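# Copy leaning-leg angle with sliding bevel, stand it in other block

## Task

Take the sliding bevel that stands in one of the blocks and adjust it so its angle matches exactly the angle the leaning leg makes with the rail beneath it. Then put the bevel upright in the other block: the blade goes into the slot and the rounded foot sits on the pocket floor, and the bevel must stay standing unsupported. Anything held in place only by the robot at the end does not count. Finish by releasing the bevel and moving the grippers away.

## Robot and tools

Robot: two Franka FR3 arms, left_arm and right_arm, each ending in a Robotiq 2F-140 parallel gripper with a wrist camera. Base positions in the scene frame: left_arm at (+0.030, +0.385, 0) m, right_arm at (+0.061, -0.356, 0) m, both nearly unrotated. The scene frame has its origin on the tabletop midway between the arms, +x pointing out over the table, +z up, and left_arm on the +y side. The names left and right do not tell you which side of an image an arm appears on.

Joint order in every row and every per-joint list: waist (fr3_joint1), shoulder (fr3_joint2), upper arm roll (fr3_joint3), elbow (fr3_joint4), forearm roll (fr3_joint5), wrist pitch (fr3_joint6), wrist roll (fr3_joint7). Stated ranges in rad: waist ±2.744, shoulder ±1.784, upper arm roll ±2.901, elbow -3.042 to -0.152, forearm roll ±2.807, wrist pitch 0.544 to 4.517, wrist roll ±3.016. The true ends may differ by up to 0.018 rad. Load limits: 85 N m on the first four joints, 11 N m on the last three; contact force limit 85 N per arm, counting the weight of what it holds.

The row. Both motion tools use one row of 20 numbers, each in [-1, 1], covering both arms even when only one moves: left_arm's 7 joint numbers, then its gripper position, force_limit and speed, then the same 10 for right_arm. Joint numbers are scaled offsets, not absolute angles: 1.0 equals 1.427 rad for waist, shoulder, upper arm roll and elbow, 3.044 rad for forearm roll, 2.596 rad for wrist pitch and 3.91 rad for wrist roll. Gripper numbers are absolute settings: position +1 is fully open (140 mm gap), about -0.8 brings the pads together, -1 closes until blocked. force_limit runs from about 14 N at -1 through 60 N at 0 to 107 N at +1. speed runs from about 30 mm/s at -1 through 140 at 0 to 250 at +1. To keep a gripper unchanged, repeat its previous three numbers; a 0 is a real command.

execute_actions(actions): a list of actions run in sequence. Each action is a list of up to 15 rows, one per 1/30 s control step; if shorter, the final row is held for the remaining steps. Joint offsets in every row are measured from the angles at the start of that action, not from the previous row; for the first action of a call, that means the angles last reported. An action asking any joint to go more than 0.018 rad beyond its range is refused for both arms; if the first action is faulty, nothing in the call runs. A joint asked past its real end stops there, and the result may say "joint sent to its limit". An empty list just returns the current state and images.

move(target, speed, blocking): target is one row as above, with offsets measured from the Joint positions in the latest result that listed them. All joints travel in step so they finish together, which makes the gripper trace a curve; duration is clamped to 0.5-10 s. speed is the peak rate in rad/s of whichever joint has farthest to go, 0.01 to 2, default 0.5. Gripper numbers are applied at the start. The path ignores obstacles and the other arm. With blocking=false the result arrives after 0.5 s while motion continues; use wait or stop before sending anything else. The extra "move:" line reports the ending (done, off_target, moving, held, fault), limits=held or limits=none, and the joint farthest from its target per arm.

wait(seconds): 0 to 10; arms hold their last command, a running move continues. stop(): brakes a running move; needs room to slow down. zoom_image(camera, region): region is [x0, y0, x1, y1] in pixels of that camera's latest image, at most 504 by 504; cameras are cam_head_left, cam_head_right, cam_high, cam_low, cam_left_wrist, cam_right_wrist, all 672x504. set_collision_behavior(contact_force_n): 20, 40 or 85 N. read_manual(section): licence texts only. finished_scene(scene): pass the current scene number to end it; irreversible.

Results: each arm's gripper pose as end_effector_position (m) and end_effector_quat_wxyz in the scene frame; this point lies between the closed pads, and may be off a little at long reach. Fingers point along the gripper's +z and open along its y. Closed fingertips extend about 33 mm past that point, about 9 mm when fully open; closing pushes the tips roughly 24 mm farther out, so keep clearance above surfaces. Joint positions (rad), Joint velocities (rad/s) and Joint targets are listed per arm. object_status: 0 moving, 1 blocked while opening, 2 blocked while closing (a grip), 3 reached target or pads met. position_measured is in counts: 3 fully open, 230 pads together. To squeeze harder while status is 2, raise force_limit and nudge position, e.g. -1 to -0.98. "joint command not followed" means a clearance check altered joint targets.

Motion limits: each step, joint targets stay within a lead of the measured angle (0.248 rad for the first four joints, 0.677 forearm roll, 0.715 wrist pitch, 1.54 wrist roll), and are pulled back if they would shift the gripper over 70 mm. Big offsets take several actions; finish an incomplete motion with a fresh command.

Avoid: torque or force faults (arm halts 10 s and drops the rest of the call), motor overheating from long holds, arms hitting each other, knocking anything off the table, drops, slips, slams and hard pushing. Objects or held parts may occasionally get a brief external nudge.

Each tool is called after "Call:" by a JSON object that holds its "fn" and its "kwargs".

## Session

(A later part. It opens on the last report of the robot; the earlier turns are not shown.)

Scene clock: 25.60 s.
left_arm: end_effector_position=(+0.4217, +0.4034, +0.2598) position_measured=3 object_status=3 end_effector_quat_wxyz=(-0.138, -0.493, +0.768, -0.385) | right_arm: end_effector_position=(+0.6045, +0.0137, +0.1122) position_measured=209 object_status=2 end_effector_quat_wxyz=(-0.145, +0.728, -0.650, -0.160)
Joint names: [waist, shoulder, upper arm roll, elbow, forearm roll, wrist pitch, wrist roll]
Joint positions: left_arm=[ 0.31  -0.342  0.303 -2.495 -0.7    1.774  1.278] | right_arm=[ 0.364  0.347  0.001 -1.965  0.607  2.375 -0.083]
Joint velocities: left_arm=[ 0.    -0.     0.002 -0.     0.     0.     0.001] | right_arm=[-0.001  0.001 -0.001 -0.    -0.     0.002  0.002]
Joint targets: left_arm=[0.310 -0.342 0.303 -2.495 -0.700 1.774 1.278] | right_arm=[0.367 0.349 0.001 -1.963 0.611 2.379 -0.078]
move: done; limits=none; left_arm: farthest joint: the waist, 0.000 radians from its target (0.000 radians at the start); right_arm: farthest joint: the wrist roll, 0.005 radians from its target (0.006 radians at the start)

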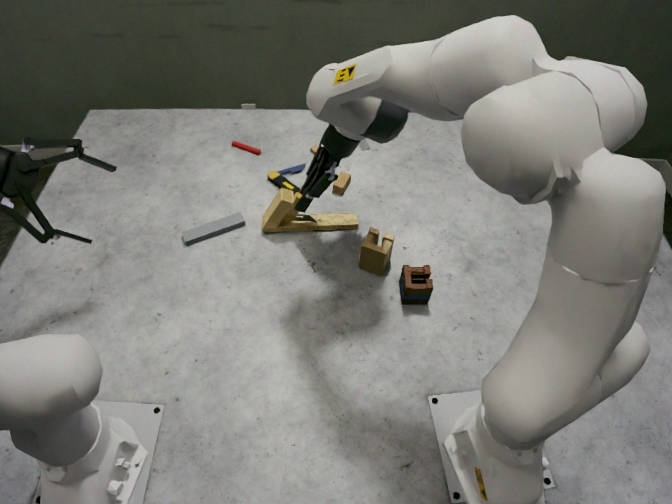

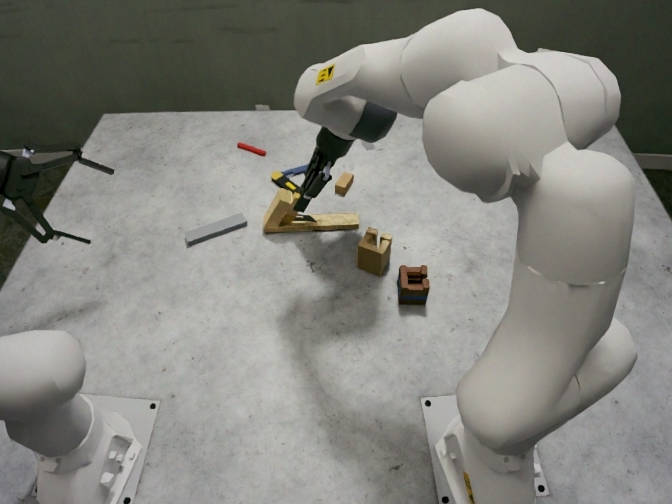

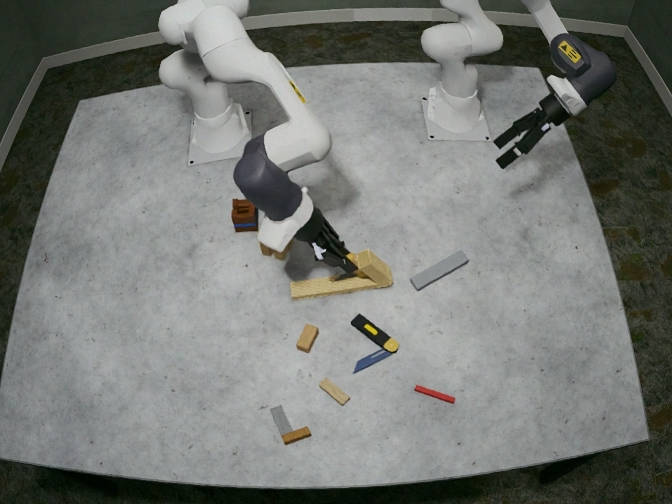

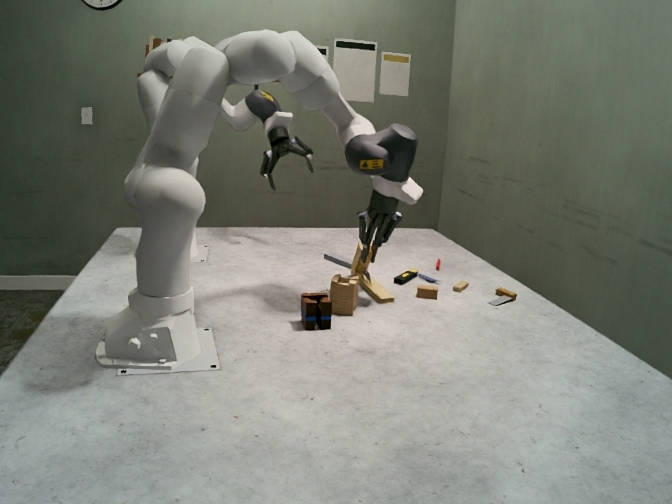

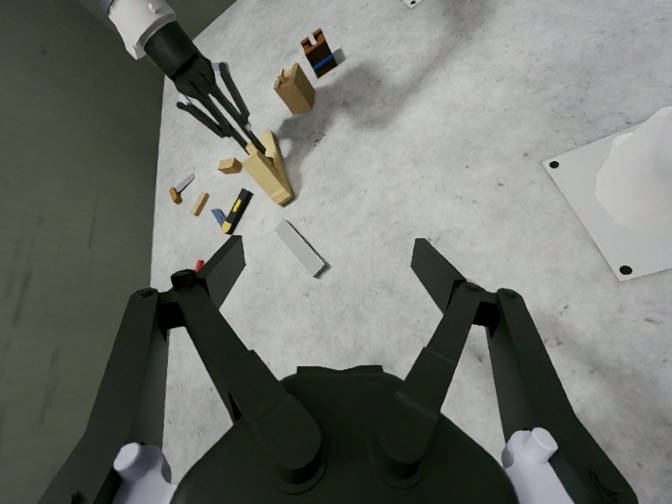

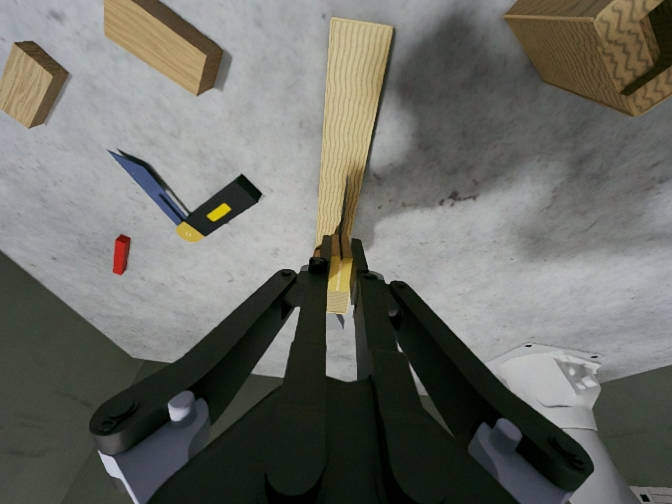

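Call:
{"fn": "move", "kwargs": {"target": [-0.918,0.24,-0.2123,-0.01,0.8147,-0.0655,0.415,-0.8,0,0,0.0015,0.001,0,0.001,0.001,0.001,0.001,-1,0.7,-0.8], "speed": 1.5}}

Call:
{"fn": "move", "kwargs": {"target": [-0.16,0.333,0,0,0,0,0,-0.8,0,0,0,0,0,0,0,0,0,-1,0.7,-0.8], "speed": 0.5}}

Scene clock: 30.33 s.
left_arm: end_effector_position=(+0.5475, +0.1313, +0.3466) position_measured=229 object_status=3 end_effector_quat_wxyz=(-0.374, +0.664, -0.113, +0.637) | right_arm: end_effector_position=(+0.6046, +0.0137, +0.1121) position_measured=209 object_status=2 end_effector_quat_wxyz=(-0.145, +0.728, -0.651, -0.160)
Joint names: [waist, shoulder, upper arm roll, elbow, forearm roll, wrist pitch, wrist roll]
Joint positions: left_arm=[-0.998 -0.    -0.001 -2.508  1.776  1.607  2.893] | right_arm=[ 0.364  0.347  0.001 -1.965  0.607  2.375 -0.082]
Joint velocities: left_arm=[-0.    -0.     0.    -0.001  0.001 -0.001  0.007] | right_arm=[-0.001  0.     0.    -0.001 -0.    -0.001 -0.001]
Joint targets: left_arm=[-0.999 0.001 0.001 -2.509 1.780 1.604 2.901] | right_arm=[0.366 0.348 0.001 -1.964 0.610 2.378 -0.079]
move: done; limits=none; left_arm: farthest joint: the wrist roll, 0.008 radians from its target (1.623 radians at the start); right_arm: farthest joint: the forearm roll, 0.003 radians from its target (0.003 radians at the start)

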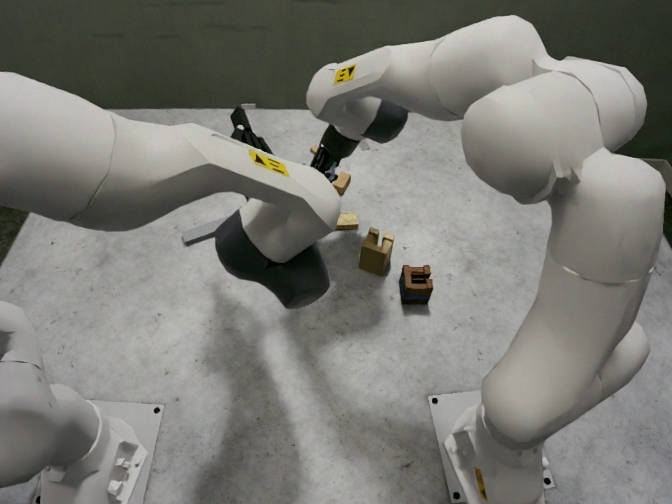

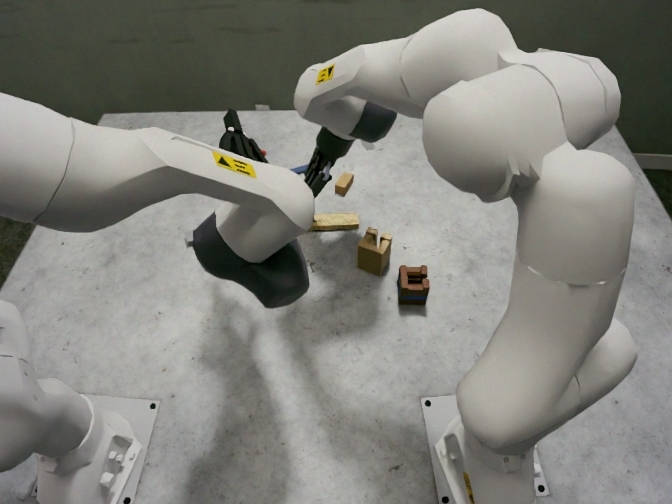

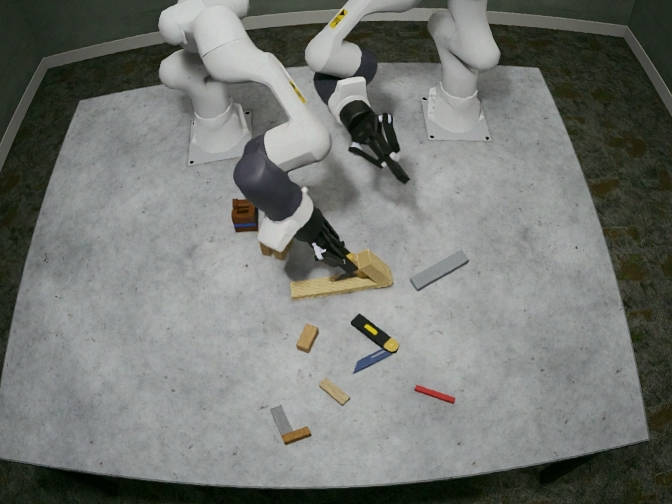

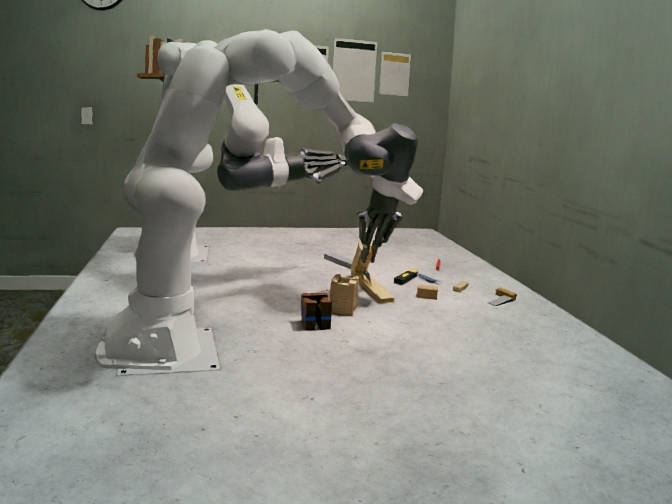

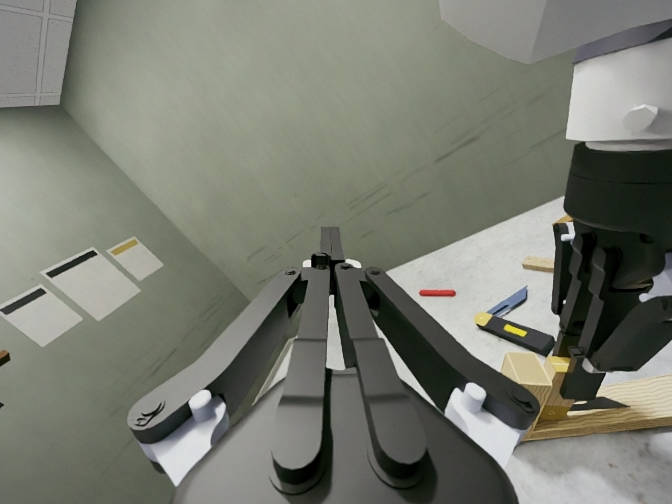

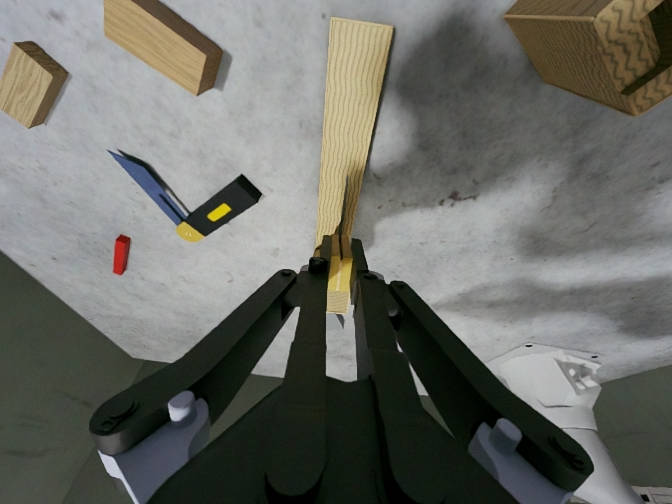

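Scene clock: 31.70 s.
left_arm: end_effector_position=(+0.4617, +0.0670, +0.1220) position_measured=229 object_status=3 end_effector_quat_wxyz=(-0.422, +0.613, -0.356, +0.566) | right_arm: end_effector_position=(+0.6046, +0.0137, +0.1121) position_measured=209 object_status=2 end_effector_quat_wxyz=(-0.145, +0.728, -0.651, -0.160)
Joint names: [waist, shoulder, upper arm roll, elbow, forearm roll, wrist pitch, wrist roll]
Joint positions: left_arm=[-1.224  0.474 -0.002 -2.509  1.776  1.607  2.893] | right_arm=[ 0.364  0.347  0.001 -1.965  0.607  2.375 -0.082]
Joint velocities: left_arm=[ 0.    -0.001 -0.001  0.001 -0.     0.    -0.   ] | right_arm=[ 0.001 -0.    -0.    -0.001  0.     0.     0.001]
Joint targets: left_arm=[-1.226 0.475 -0.001 -2.508 1.776 1.607 2.893] | right_arm=[0.364 0.347 0.001 -1.965 0.607 2.375 -0.082]
move: done; limits=none; left_arm: farthest joint: the waist, 0.002 radians from its target (0.228 radians at the start); right_arm: farthest joint: the waist, 0.000 radians from its target (0.000 radians at the start)

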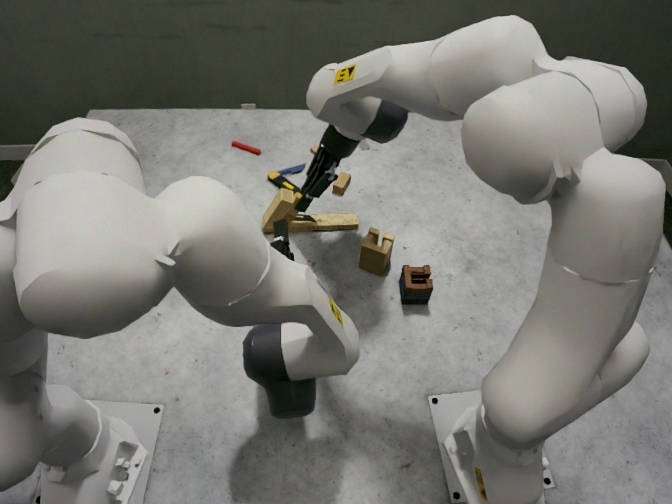

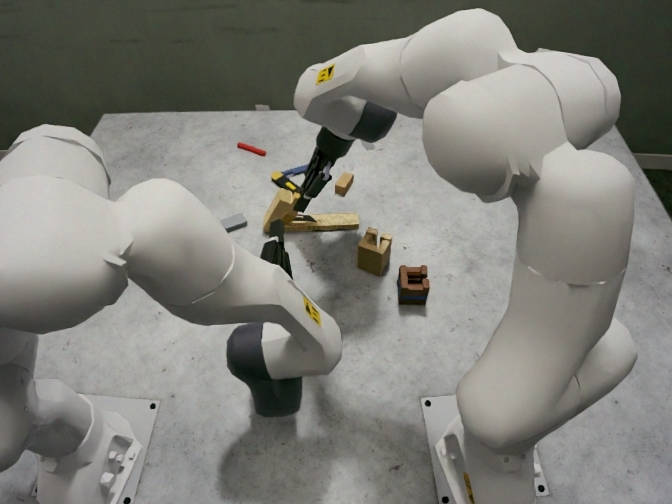

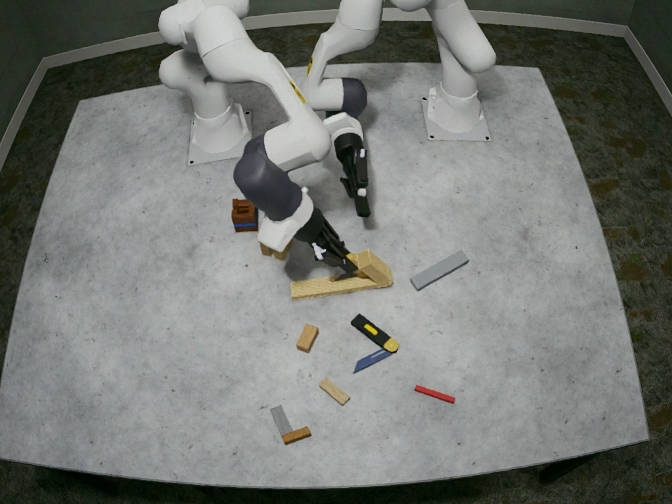

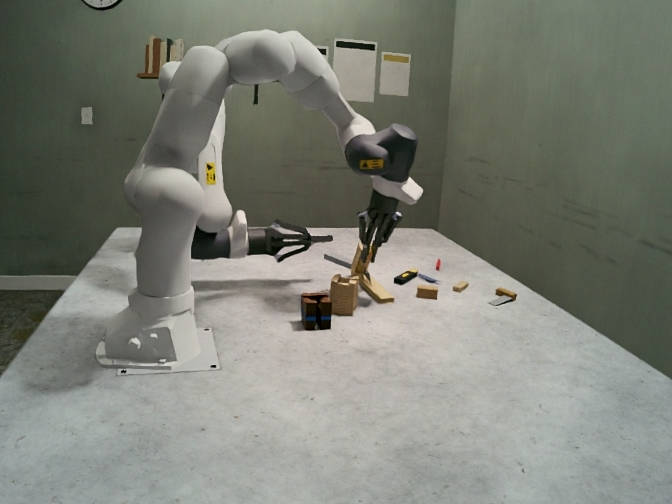

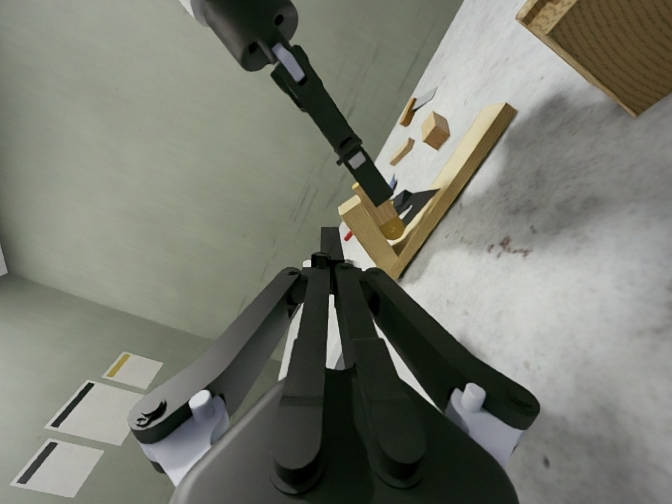

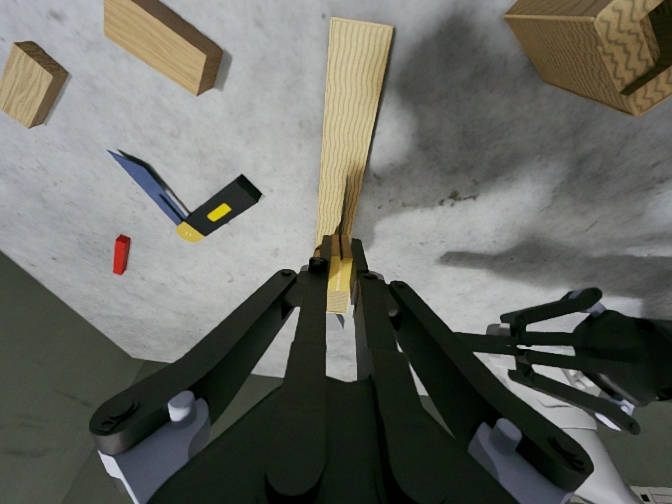

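Call:
{"fn": "zoom_image", "kwargs": {"camera": "cam_left_wrist", "region": [335, 170, 445, 280]}}

Call:
{"fn": "zoom_image", "kwargs": {"camera": "cam_left_wrist", "region": [345, 180, 415, 250]}}

Region (335, 170, 445, 280) of cam_left_wrist's 672x504 image, scaled by 4.582, with more detail than that image has.

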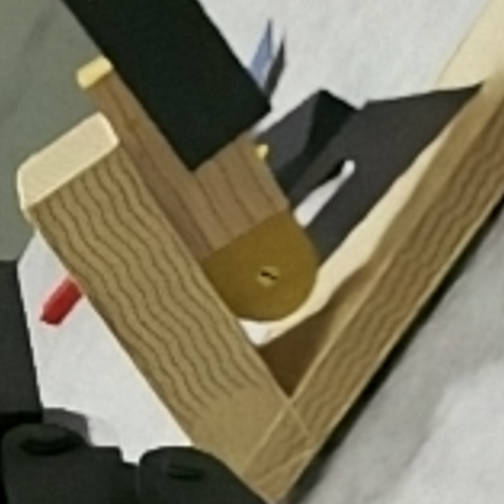

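Region (345, 180, 415, 250) of cam_left_wrist's 672x504 image, scaled by 7.200, with more detail than that image has.

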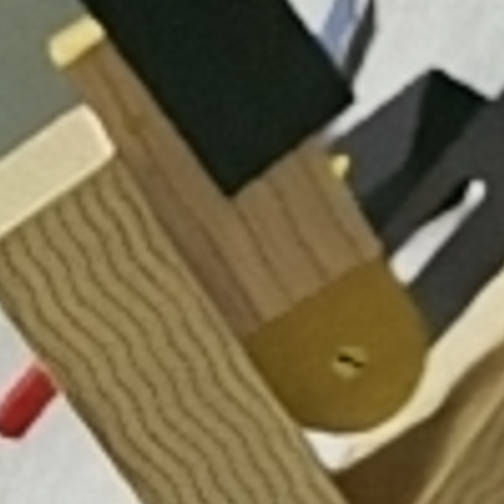

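Call:
{"fn": "move", "kwargs": {"target": [0,0,0,0,0,0,0,-0.8,0,0,0.0015,0.0065,0,-0.0027,0.003,0.0048,-0.002,-1,0.7,-0.8], "speed": 0.02}}

Call:
{"fn": "zoom_image", "kwargs": {"camera": "cam_left_wrist", "region": [345, 180, 425, 260]}}

Scene clock: 33.20 s.
left_arm: end_effector_position=(+0.4617, +0.0670, +0.1220) position_measured=229 object_status=3 end_effector_quat_wxyz=(-0.422, +0.613, -0.356, +0.566) | right_arm: end_effector_position=(+0.6050, +0.0143, +0.1085) position_measured=209 object_status=2 end_effector_quat_wxyz=(-0.146, +0.726, -0.652, -0.161)
Joint names: [waist, shoulder, upper arm roll, elbow, forearm roll, wrist pitch, wrist roll]
Joint positions: left_arm=[-1.224  0.474 -0.002 -2.509  1.776  1.607  2.893] | right_arm=[ 0.366  0.353  0.    -1.967  0.614  2.384 -0.084]
Joint velocities: left_arm=[-0.002  0.    -0.001 -0.     0.     0.     0.   ] | right_arm=[ 0.     0.    -0.001 -0.002  0.     0.002 -0.003]
Joint targets: left_arm=[-1.224 0.474 -0.002 -2.509 1.776 1.607 2.893] | right_arm=[0.367 0.356 0.001 -1.969 0.616 2.388 -0.090]
move: done; limits=none; left_arm: farthest joint: the waist, 0.000 radians from its target (0.000 radians at the start); right_arm: farthest joint: the wrist roll, 0.005 radians from its target (0.007 radians at the start)

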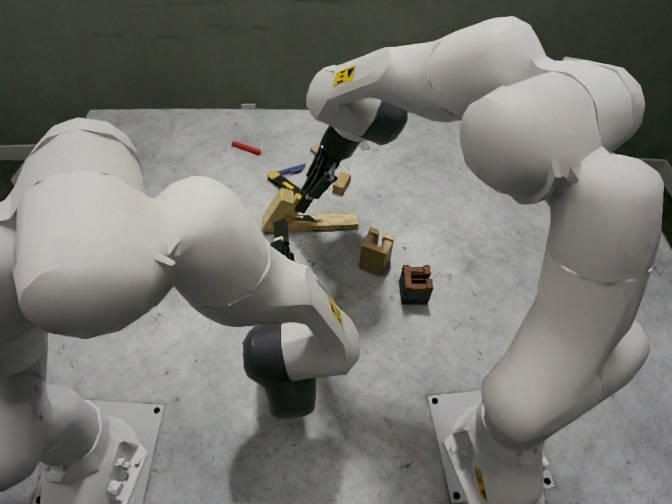

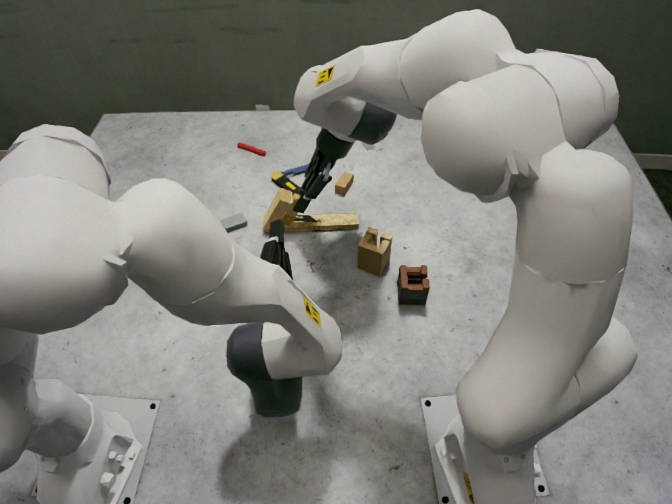

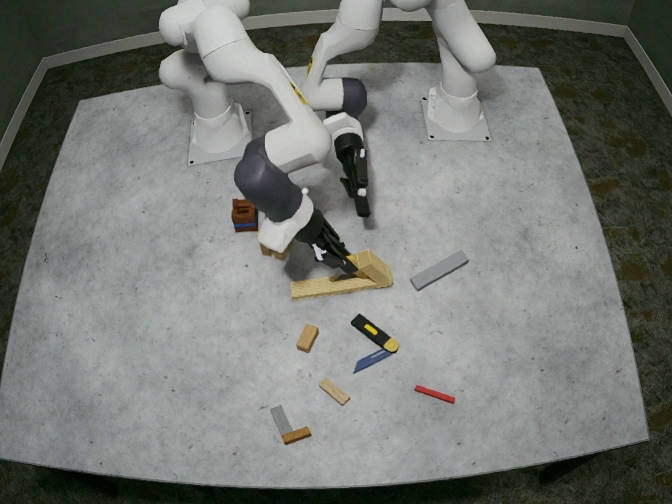

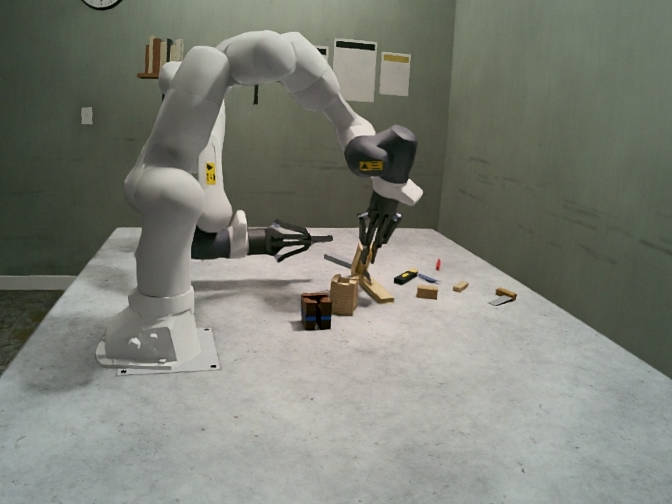

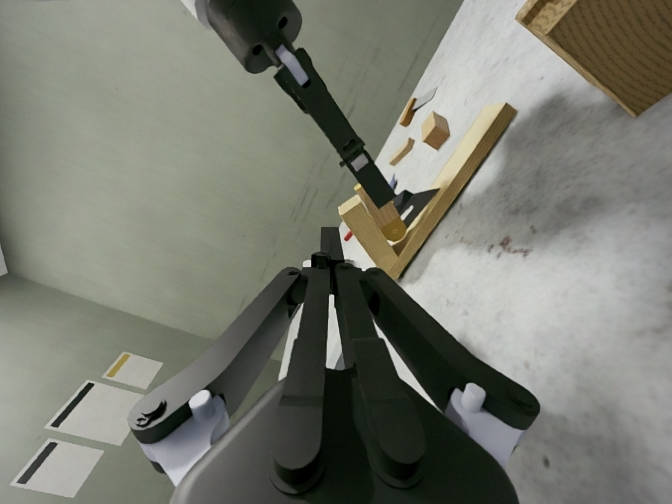

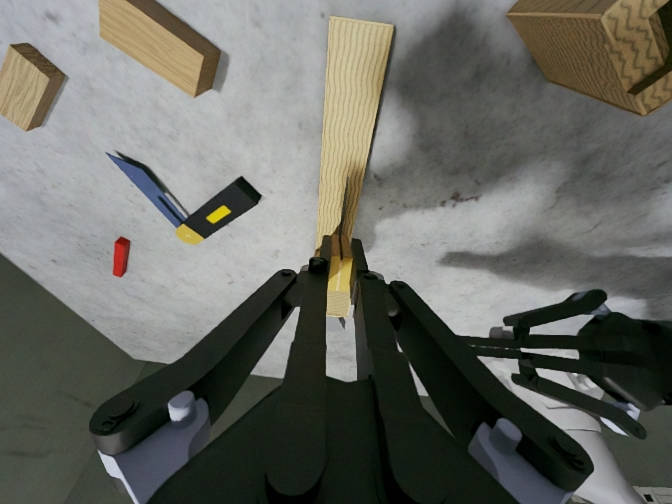

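Region (345, 180, 425, 260) of cam_left_wrist's 672x504 image, scaled by 6.300, with more detail than that image has.

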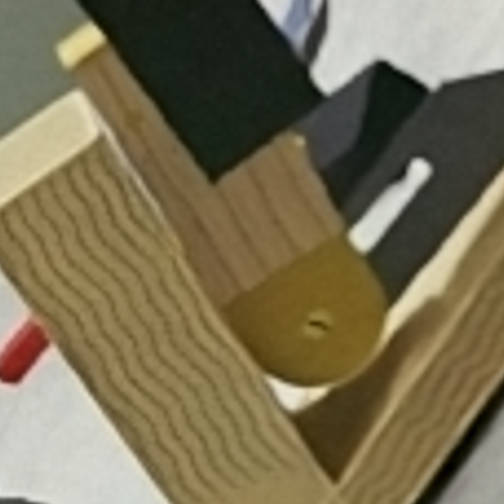

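Call:
{"fn": "move", "kwargs": {"target": [0,0,0,0,0,0,0,-0.8,0,0,0.0052,0,0,0.0047,-0.0115,-0.0024,0.0083,-1,0.7,-0.8], "speed": 0.04}}

Call:
{"fn": "zoom_image", "kwargs": {"camera": "cam_left_wrist", "region": [345, 180, 425, 260]}}

Scene clock: 35.10 s.
left_arm: end_effector_position=(+0.4617, +0.0670, +0.1220) position_measured=229 object_status=3 end_effector_quat_wxyz=(-0.422, +0.613, -0.356, +0.566) | right_arm: end_effector_position=(+0.6040, +0.0140, +0.1085) position_measured=209 object_status=2 end_effector_quat_wxyz=(-0.138, +0.730, -0.652, -0.154)
Joint names: [waist, shoulder, upper arm roll, elbow, forearm roll, wrist pitch, wrist roll]
Joint positions: left_arm=[-1.224  0.474 -0.002 -2.509  1.776  1.607  2.893] | right_arm=[ 0.372  0.353  0.    -1.962  0.581  2.38  -0.058]
Joint velocities: left_arm=[ 0.     0.    -0.001 -0.001  0.     0.001 -0.   ] | right_arm=[ 0.     0.     0.001 -0.001 -0.001 -0.     0.007]
Joint targets: left_arm=[-1.224 0.474 -0.002 -2.509 1.776 1.607 2.893] | right_arm=[0.373 0.353 0.000 -1.960 0.579 2.377 -0.052]
move: done; limits=none; left_arm: farthest joint: the waist, 0.000 radians from its target (0.000 radians at the start); right_arm: farthest joint: the wrist roll, 0.007 radians from its target (0.033 radians at the start)

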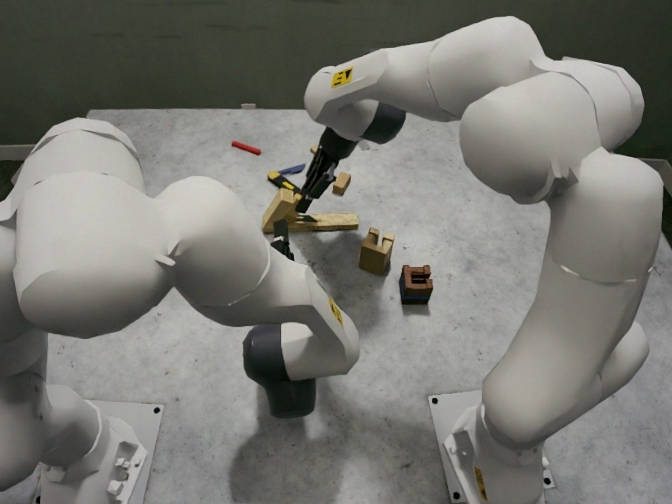

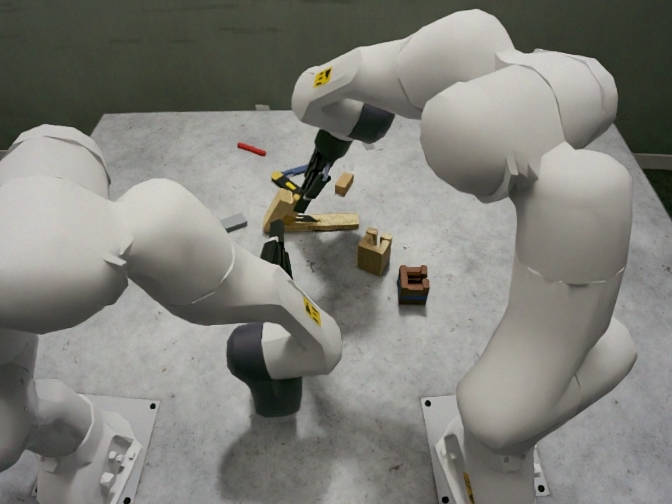

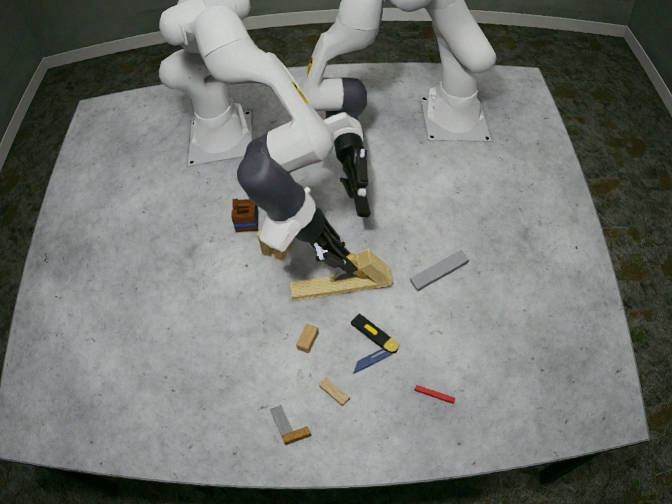

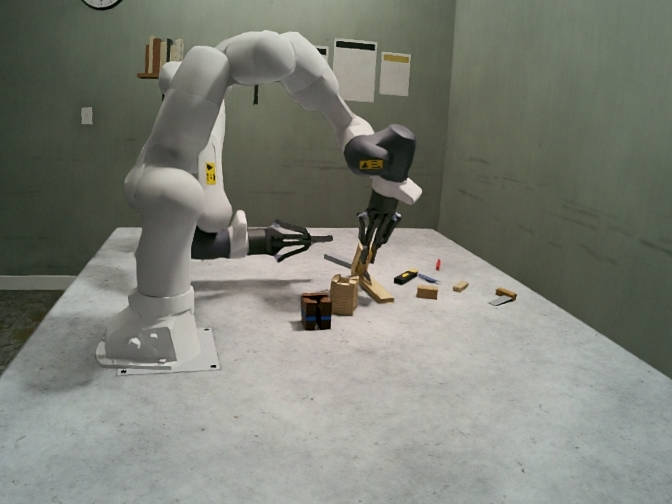

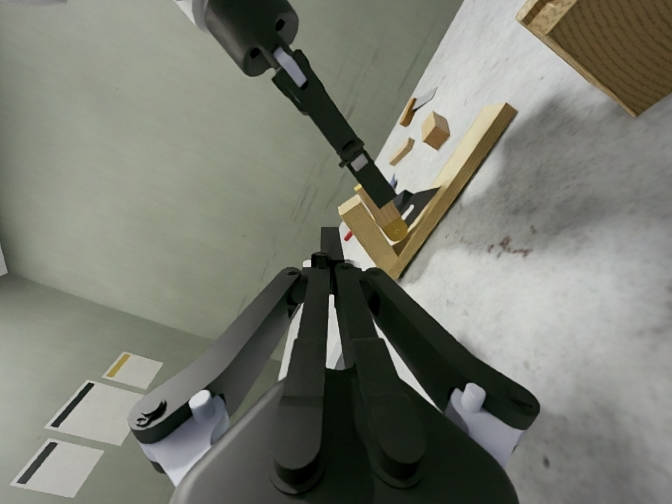

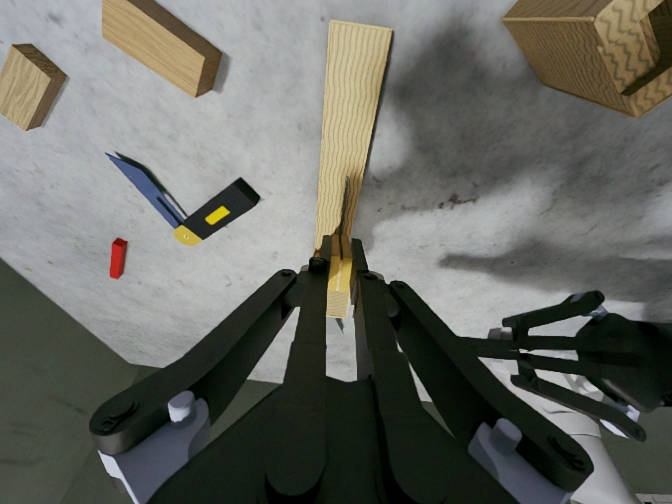

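Region (345, 180, 425, 260) of cam_left_wrist's 672x504 image, scaled by 6.300, with more detail than that image has.

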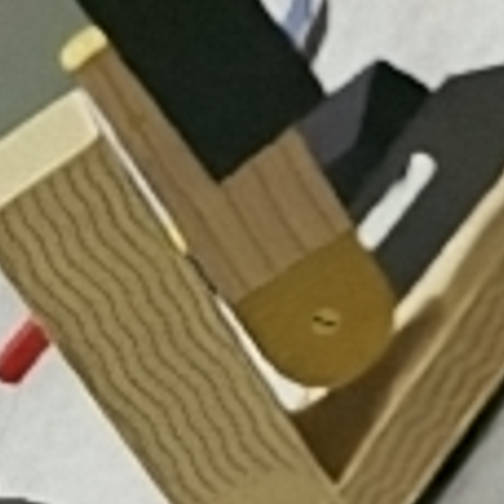

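Call:
{"fn": "move", "kwargs": {"target": [0,0,0,0,0,0,0,-0.8,0,0,0.0045,0.0099,0,0,0.0048,0.0058,-0.0035,-1,0.7,-0.8], "speed": 0.02}}

Call:
{"fn": "zoom_image", "kwargs": {"camera": "cam_left_wrist", "region": [350, 175, 445, 265]}}

Scene clock: 36.67 s.
left_arm: end_effector_position=(+0.4617, +0.0670, +0.1220) position_measured=229 object_status=3 end_effector_quat_wxyz=(-0.422, +0.613, -0.356, +0.566) | right_arm: end_effector_position=(+0.6036, +0.0169, +0.1026) position_measured=209 object_status=2 end_effector_quat_wxyz=(-0.140, +0.729, -0.652, -0.155)
Joint names: [waist, shoulder, upper arm roll, elbow, forearm roll, wrist pitch, wrist roll]
Joint positions: left_arm=[-1.224  0.474 -0.002 -2.509  1.776  1.607  2.893] | right_arm=[ 0.376  0.365  0.    -1.962  0.593  2.392 -0.065]
Joint velocities: left_arm=[ 0.    -0.     0.001  0.001 -0.    -0.001 -0.001] | right_arm=[ 0.001  0.001 -0.    -0.     0.002  0.002 -0.005]
Joint targets: left_arm=[-1.224 0.474 -0.002 -2.509 1.776 1.607 2.893] | right_arm=[0.378 0.367 0.000 -1.962 0.596 2.396 -0.072]
move: done; limits=none; left_arm: farthest joint: the waist, 0.000 radians from its target (0.000 radians at the start); right_arm: farthest joint: the wrist roll, 0.006 radians from its target (0.015 radians at the start)

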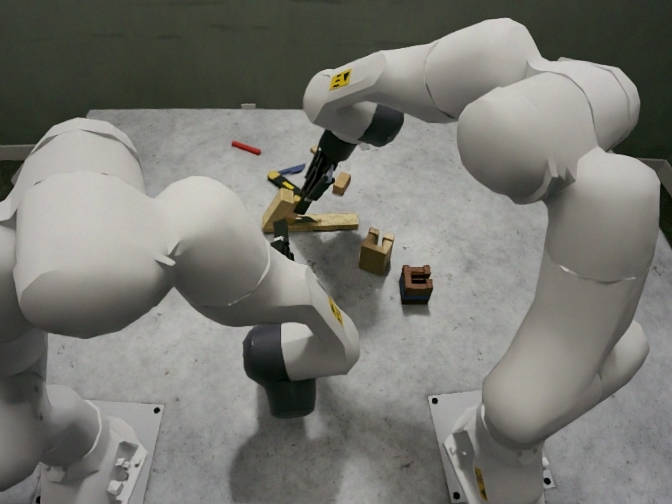

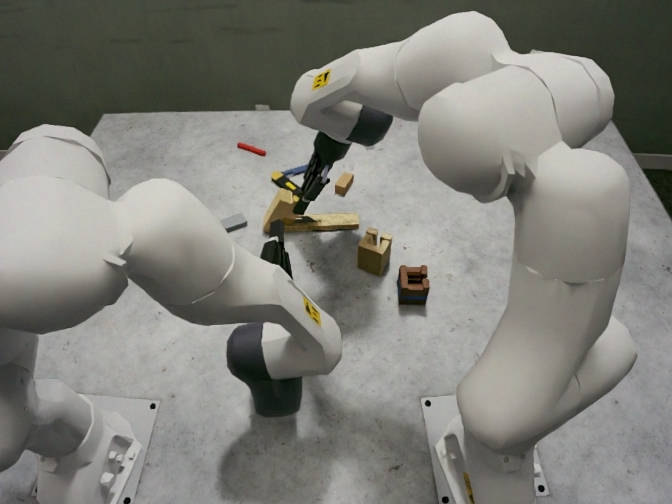

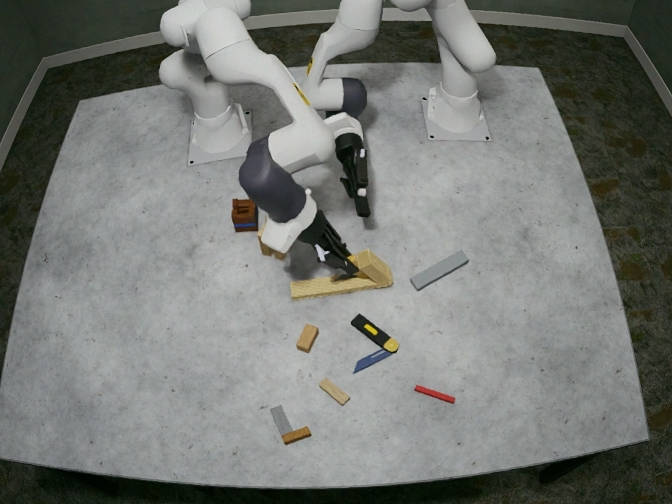

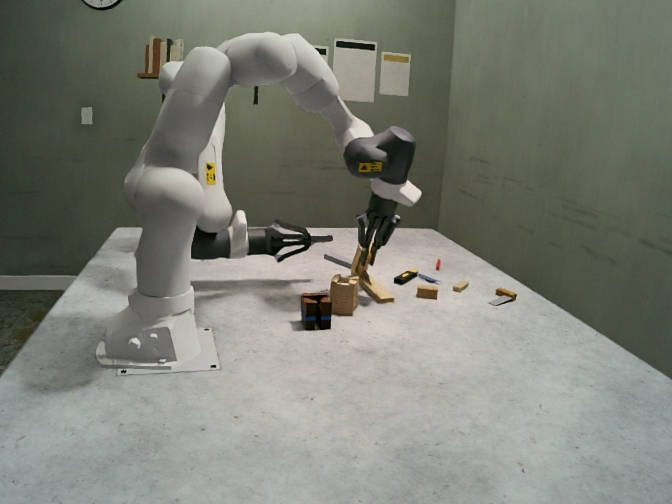

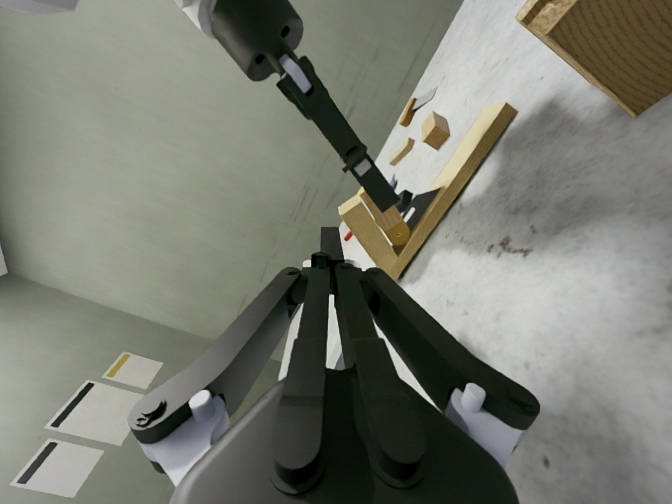

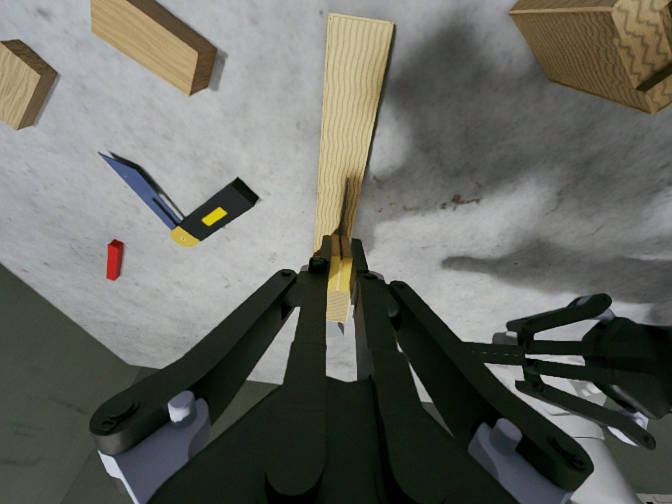

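Region (350, 175, 445, 265) of cam_left_wrist's 672x504 image, scaled by 5.305, with more detail than that image has; it fills the top 477 rows of this view, and the rest is white.

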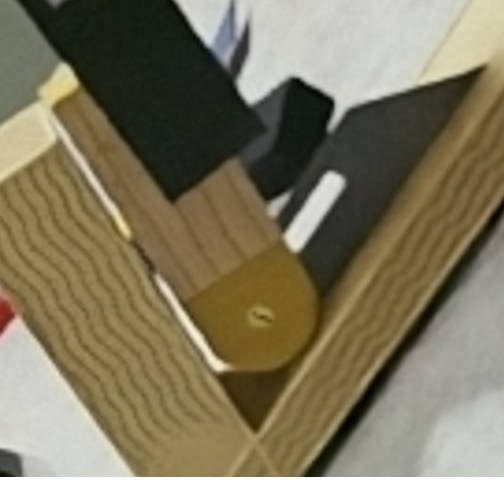

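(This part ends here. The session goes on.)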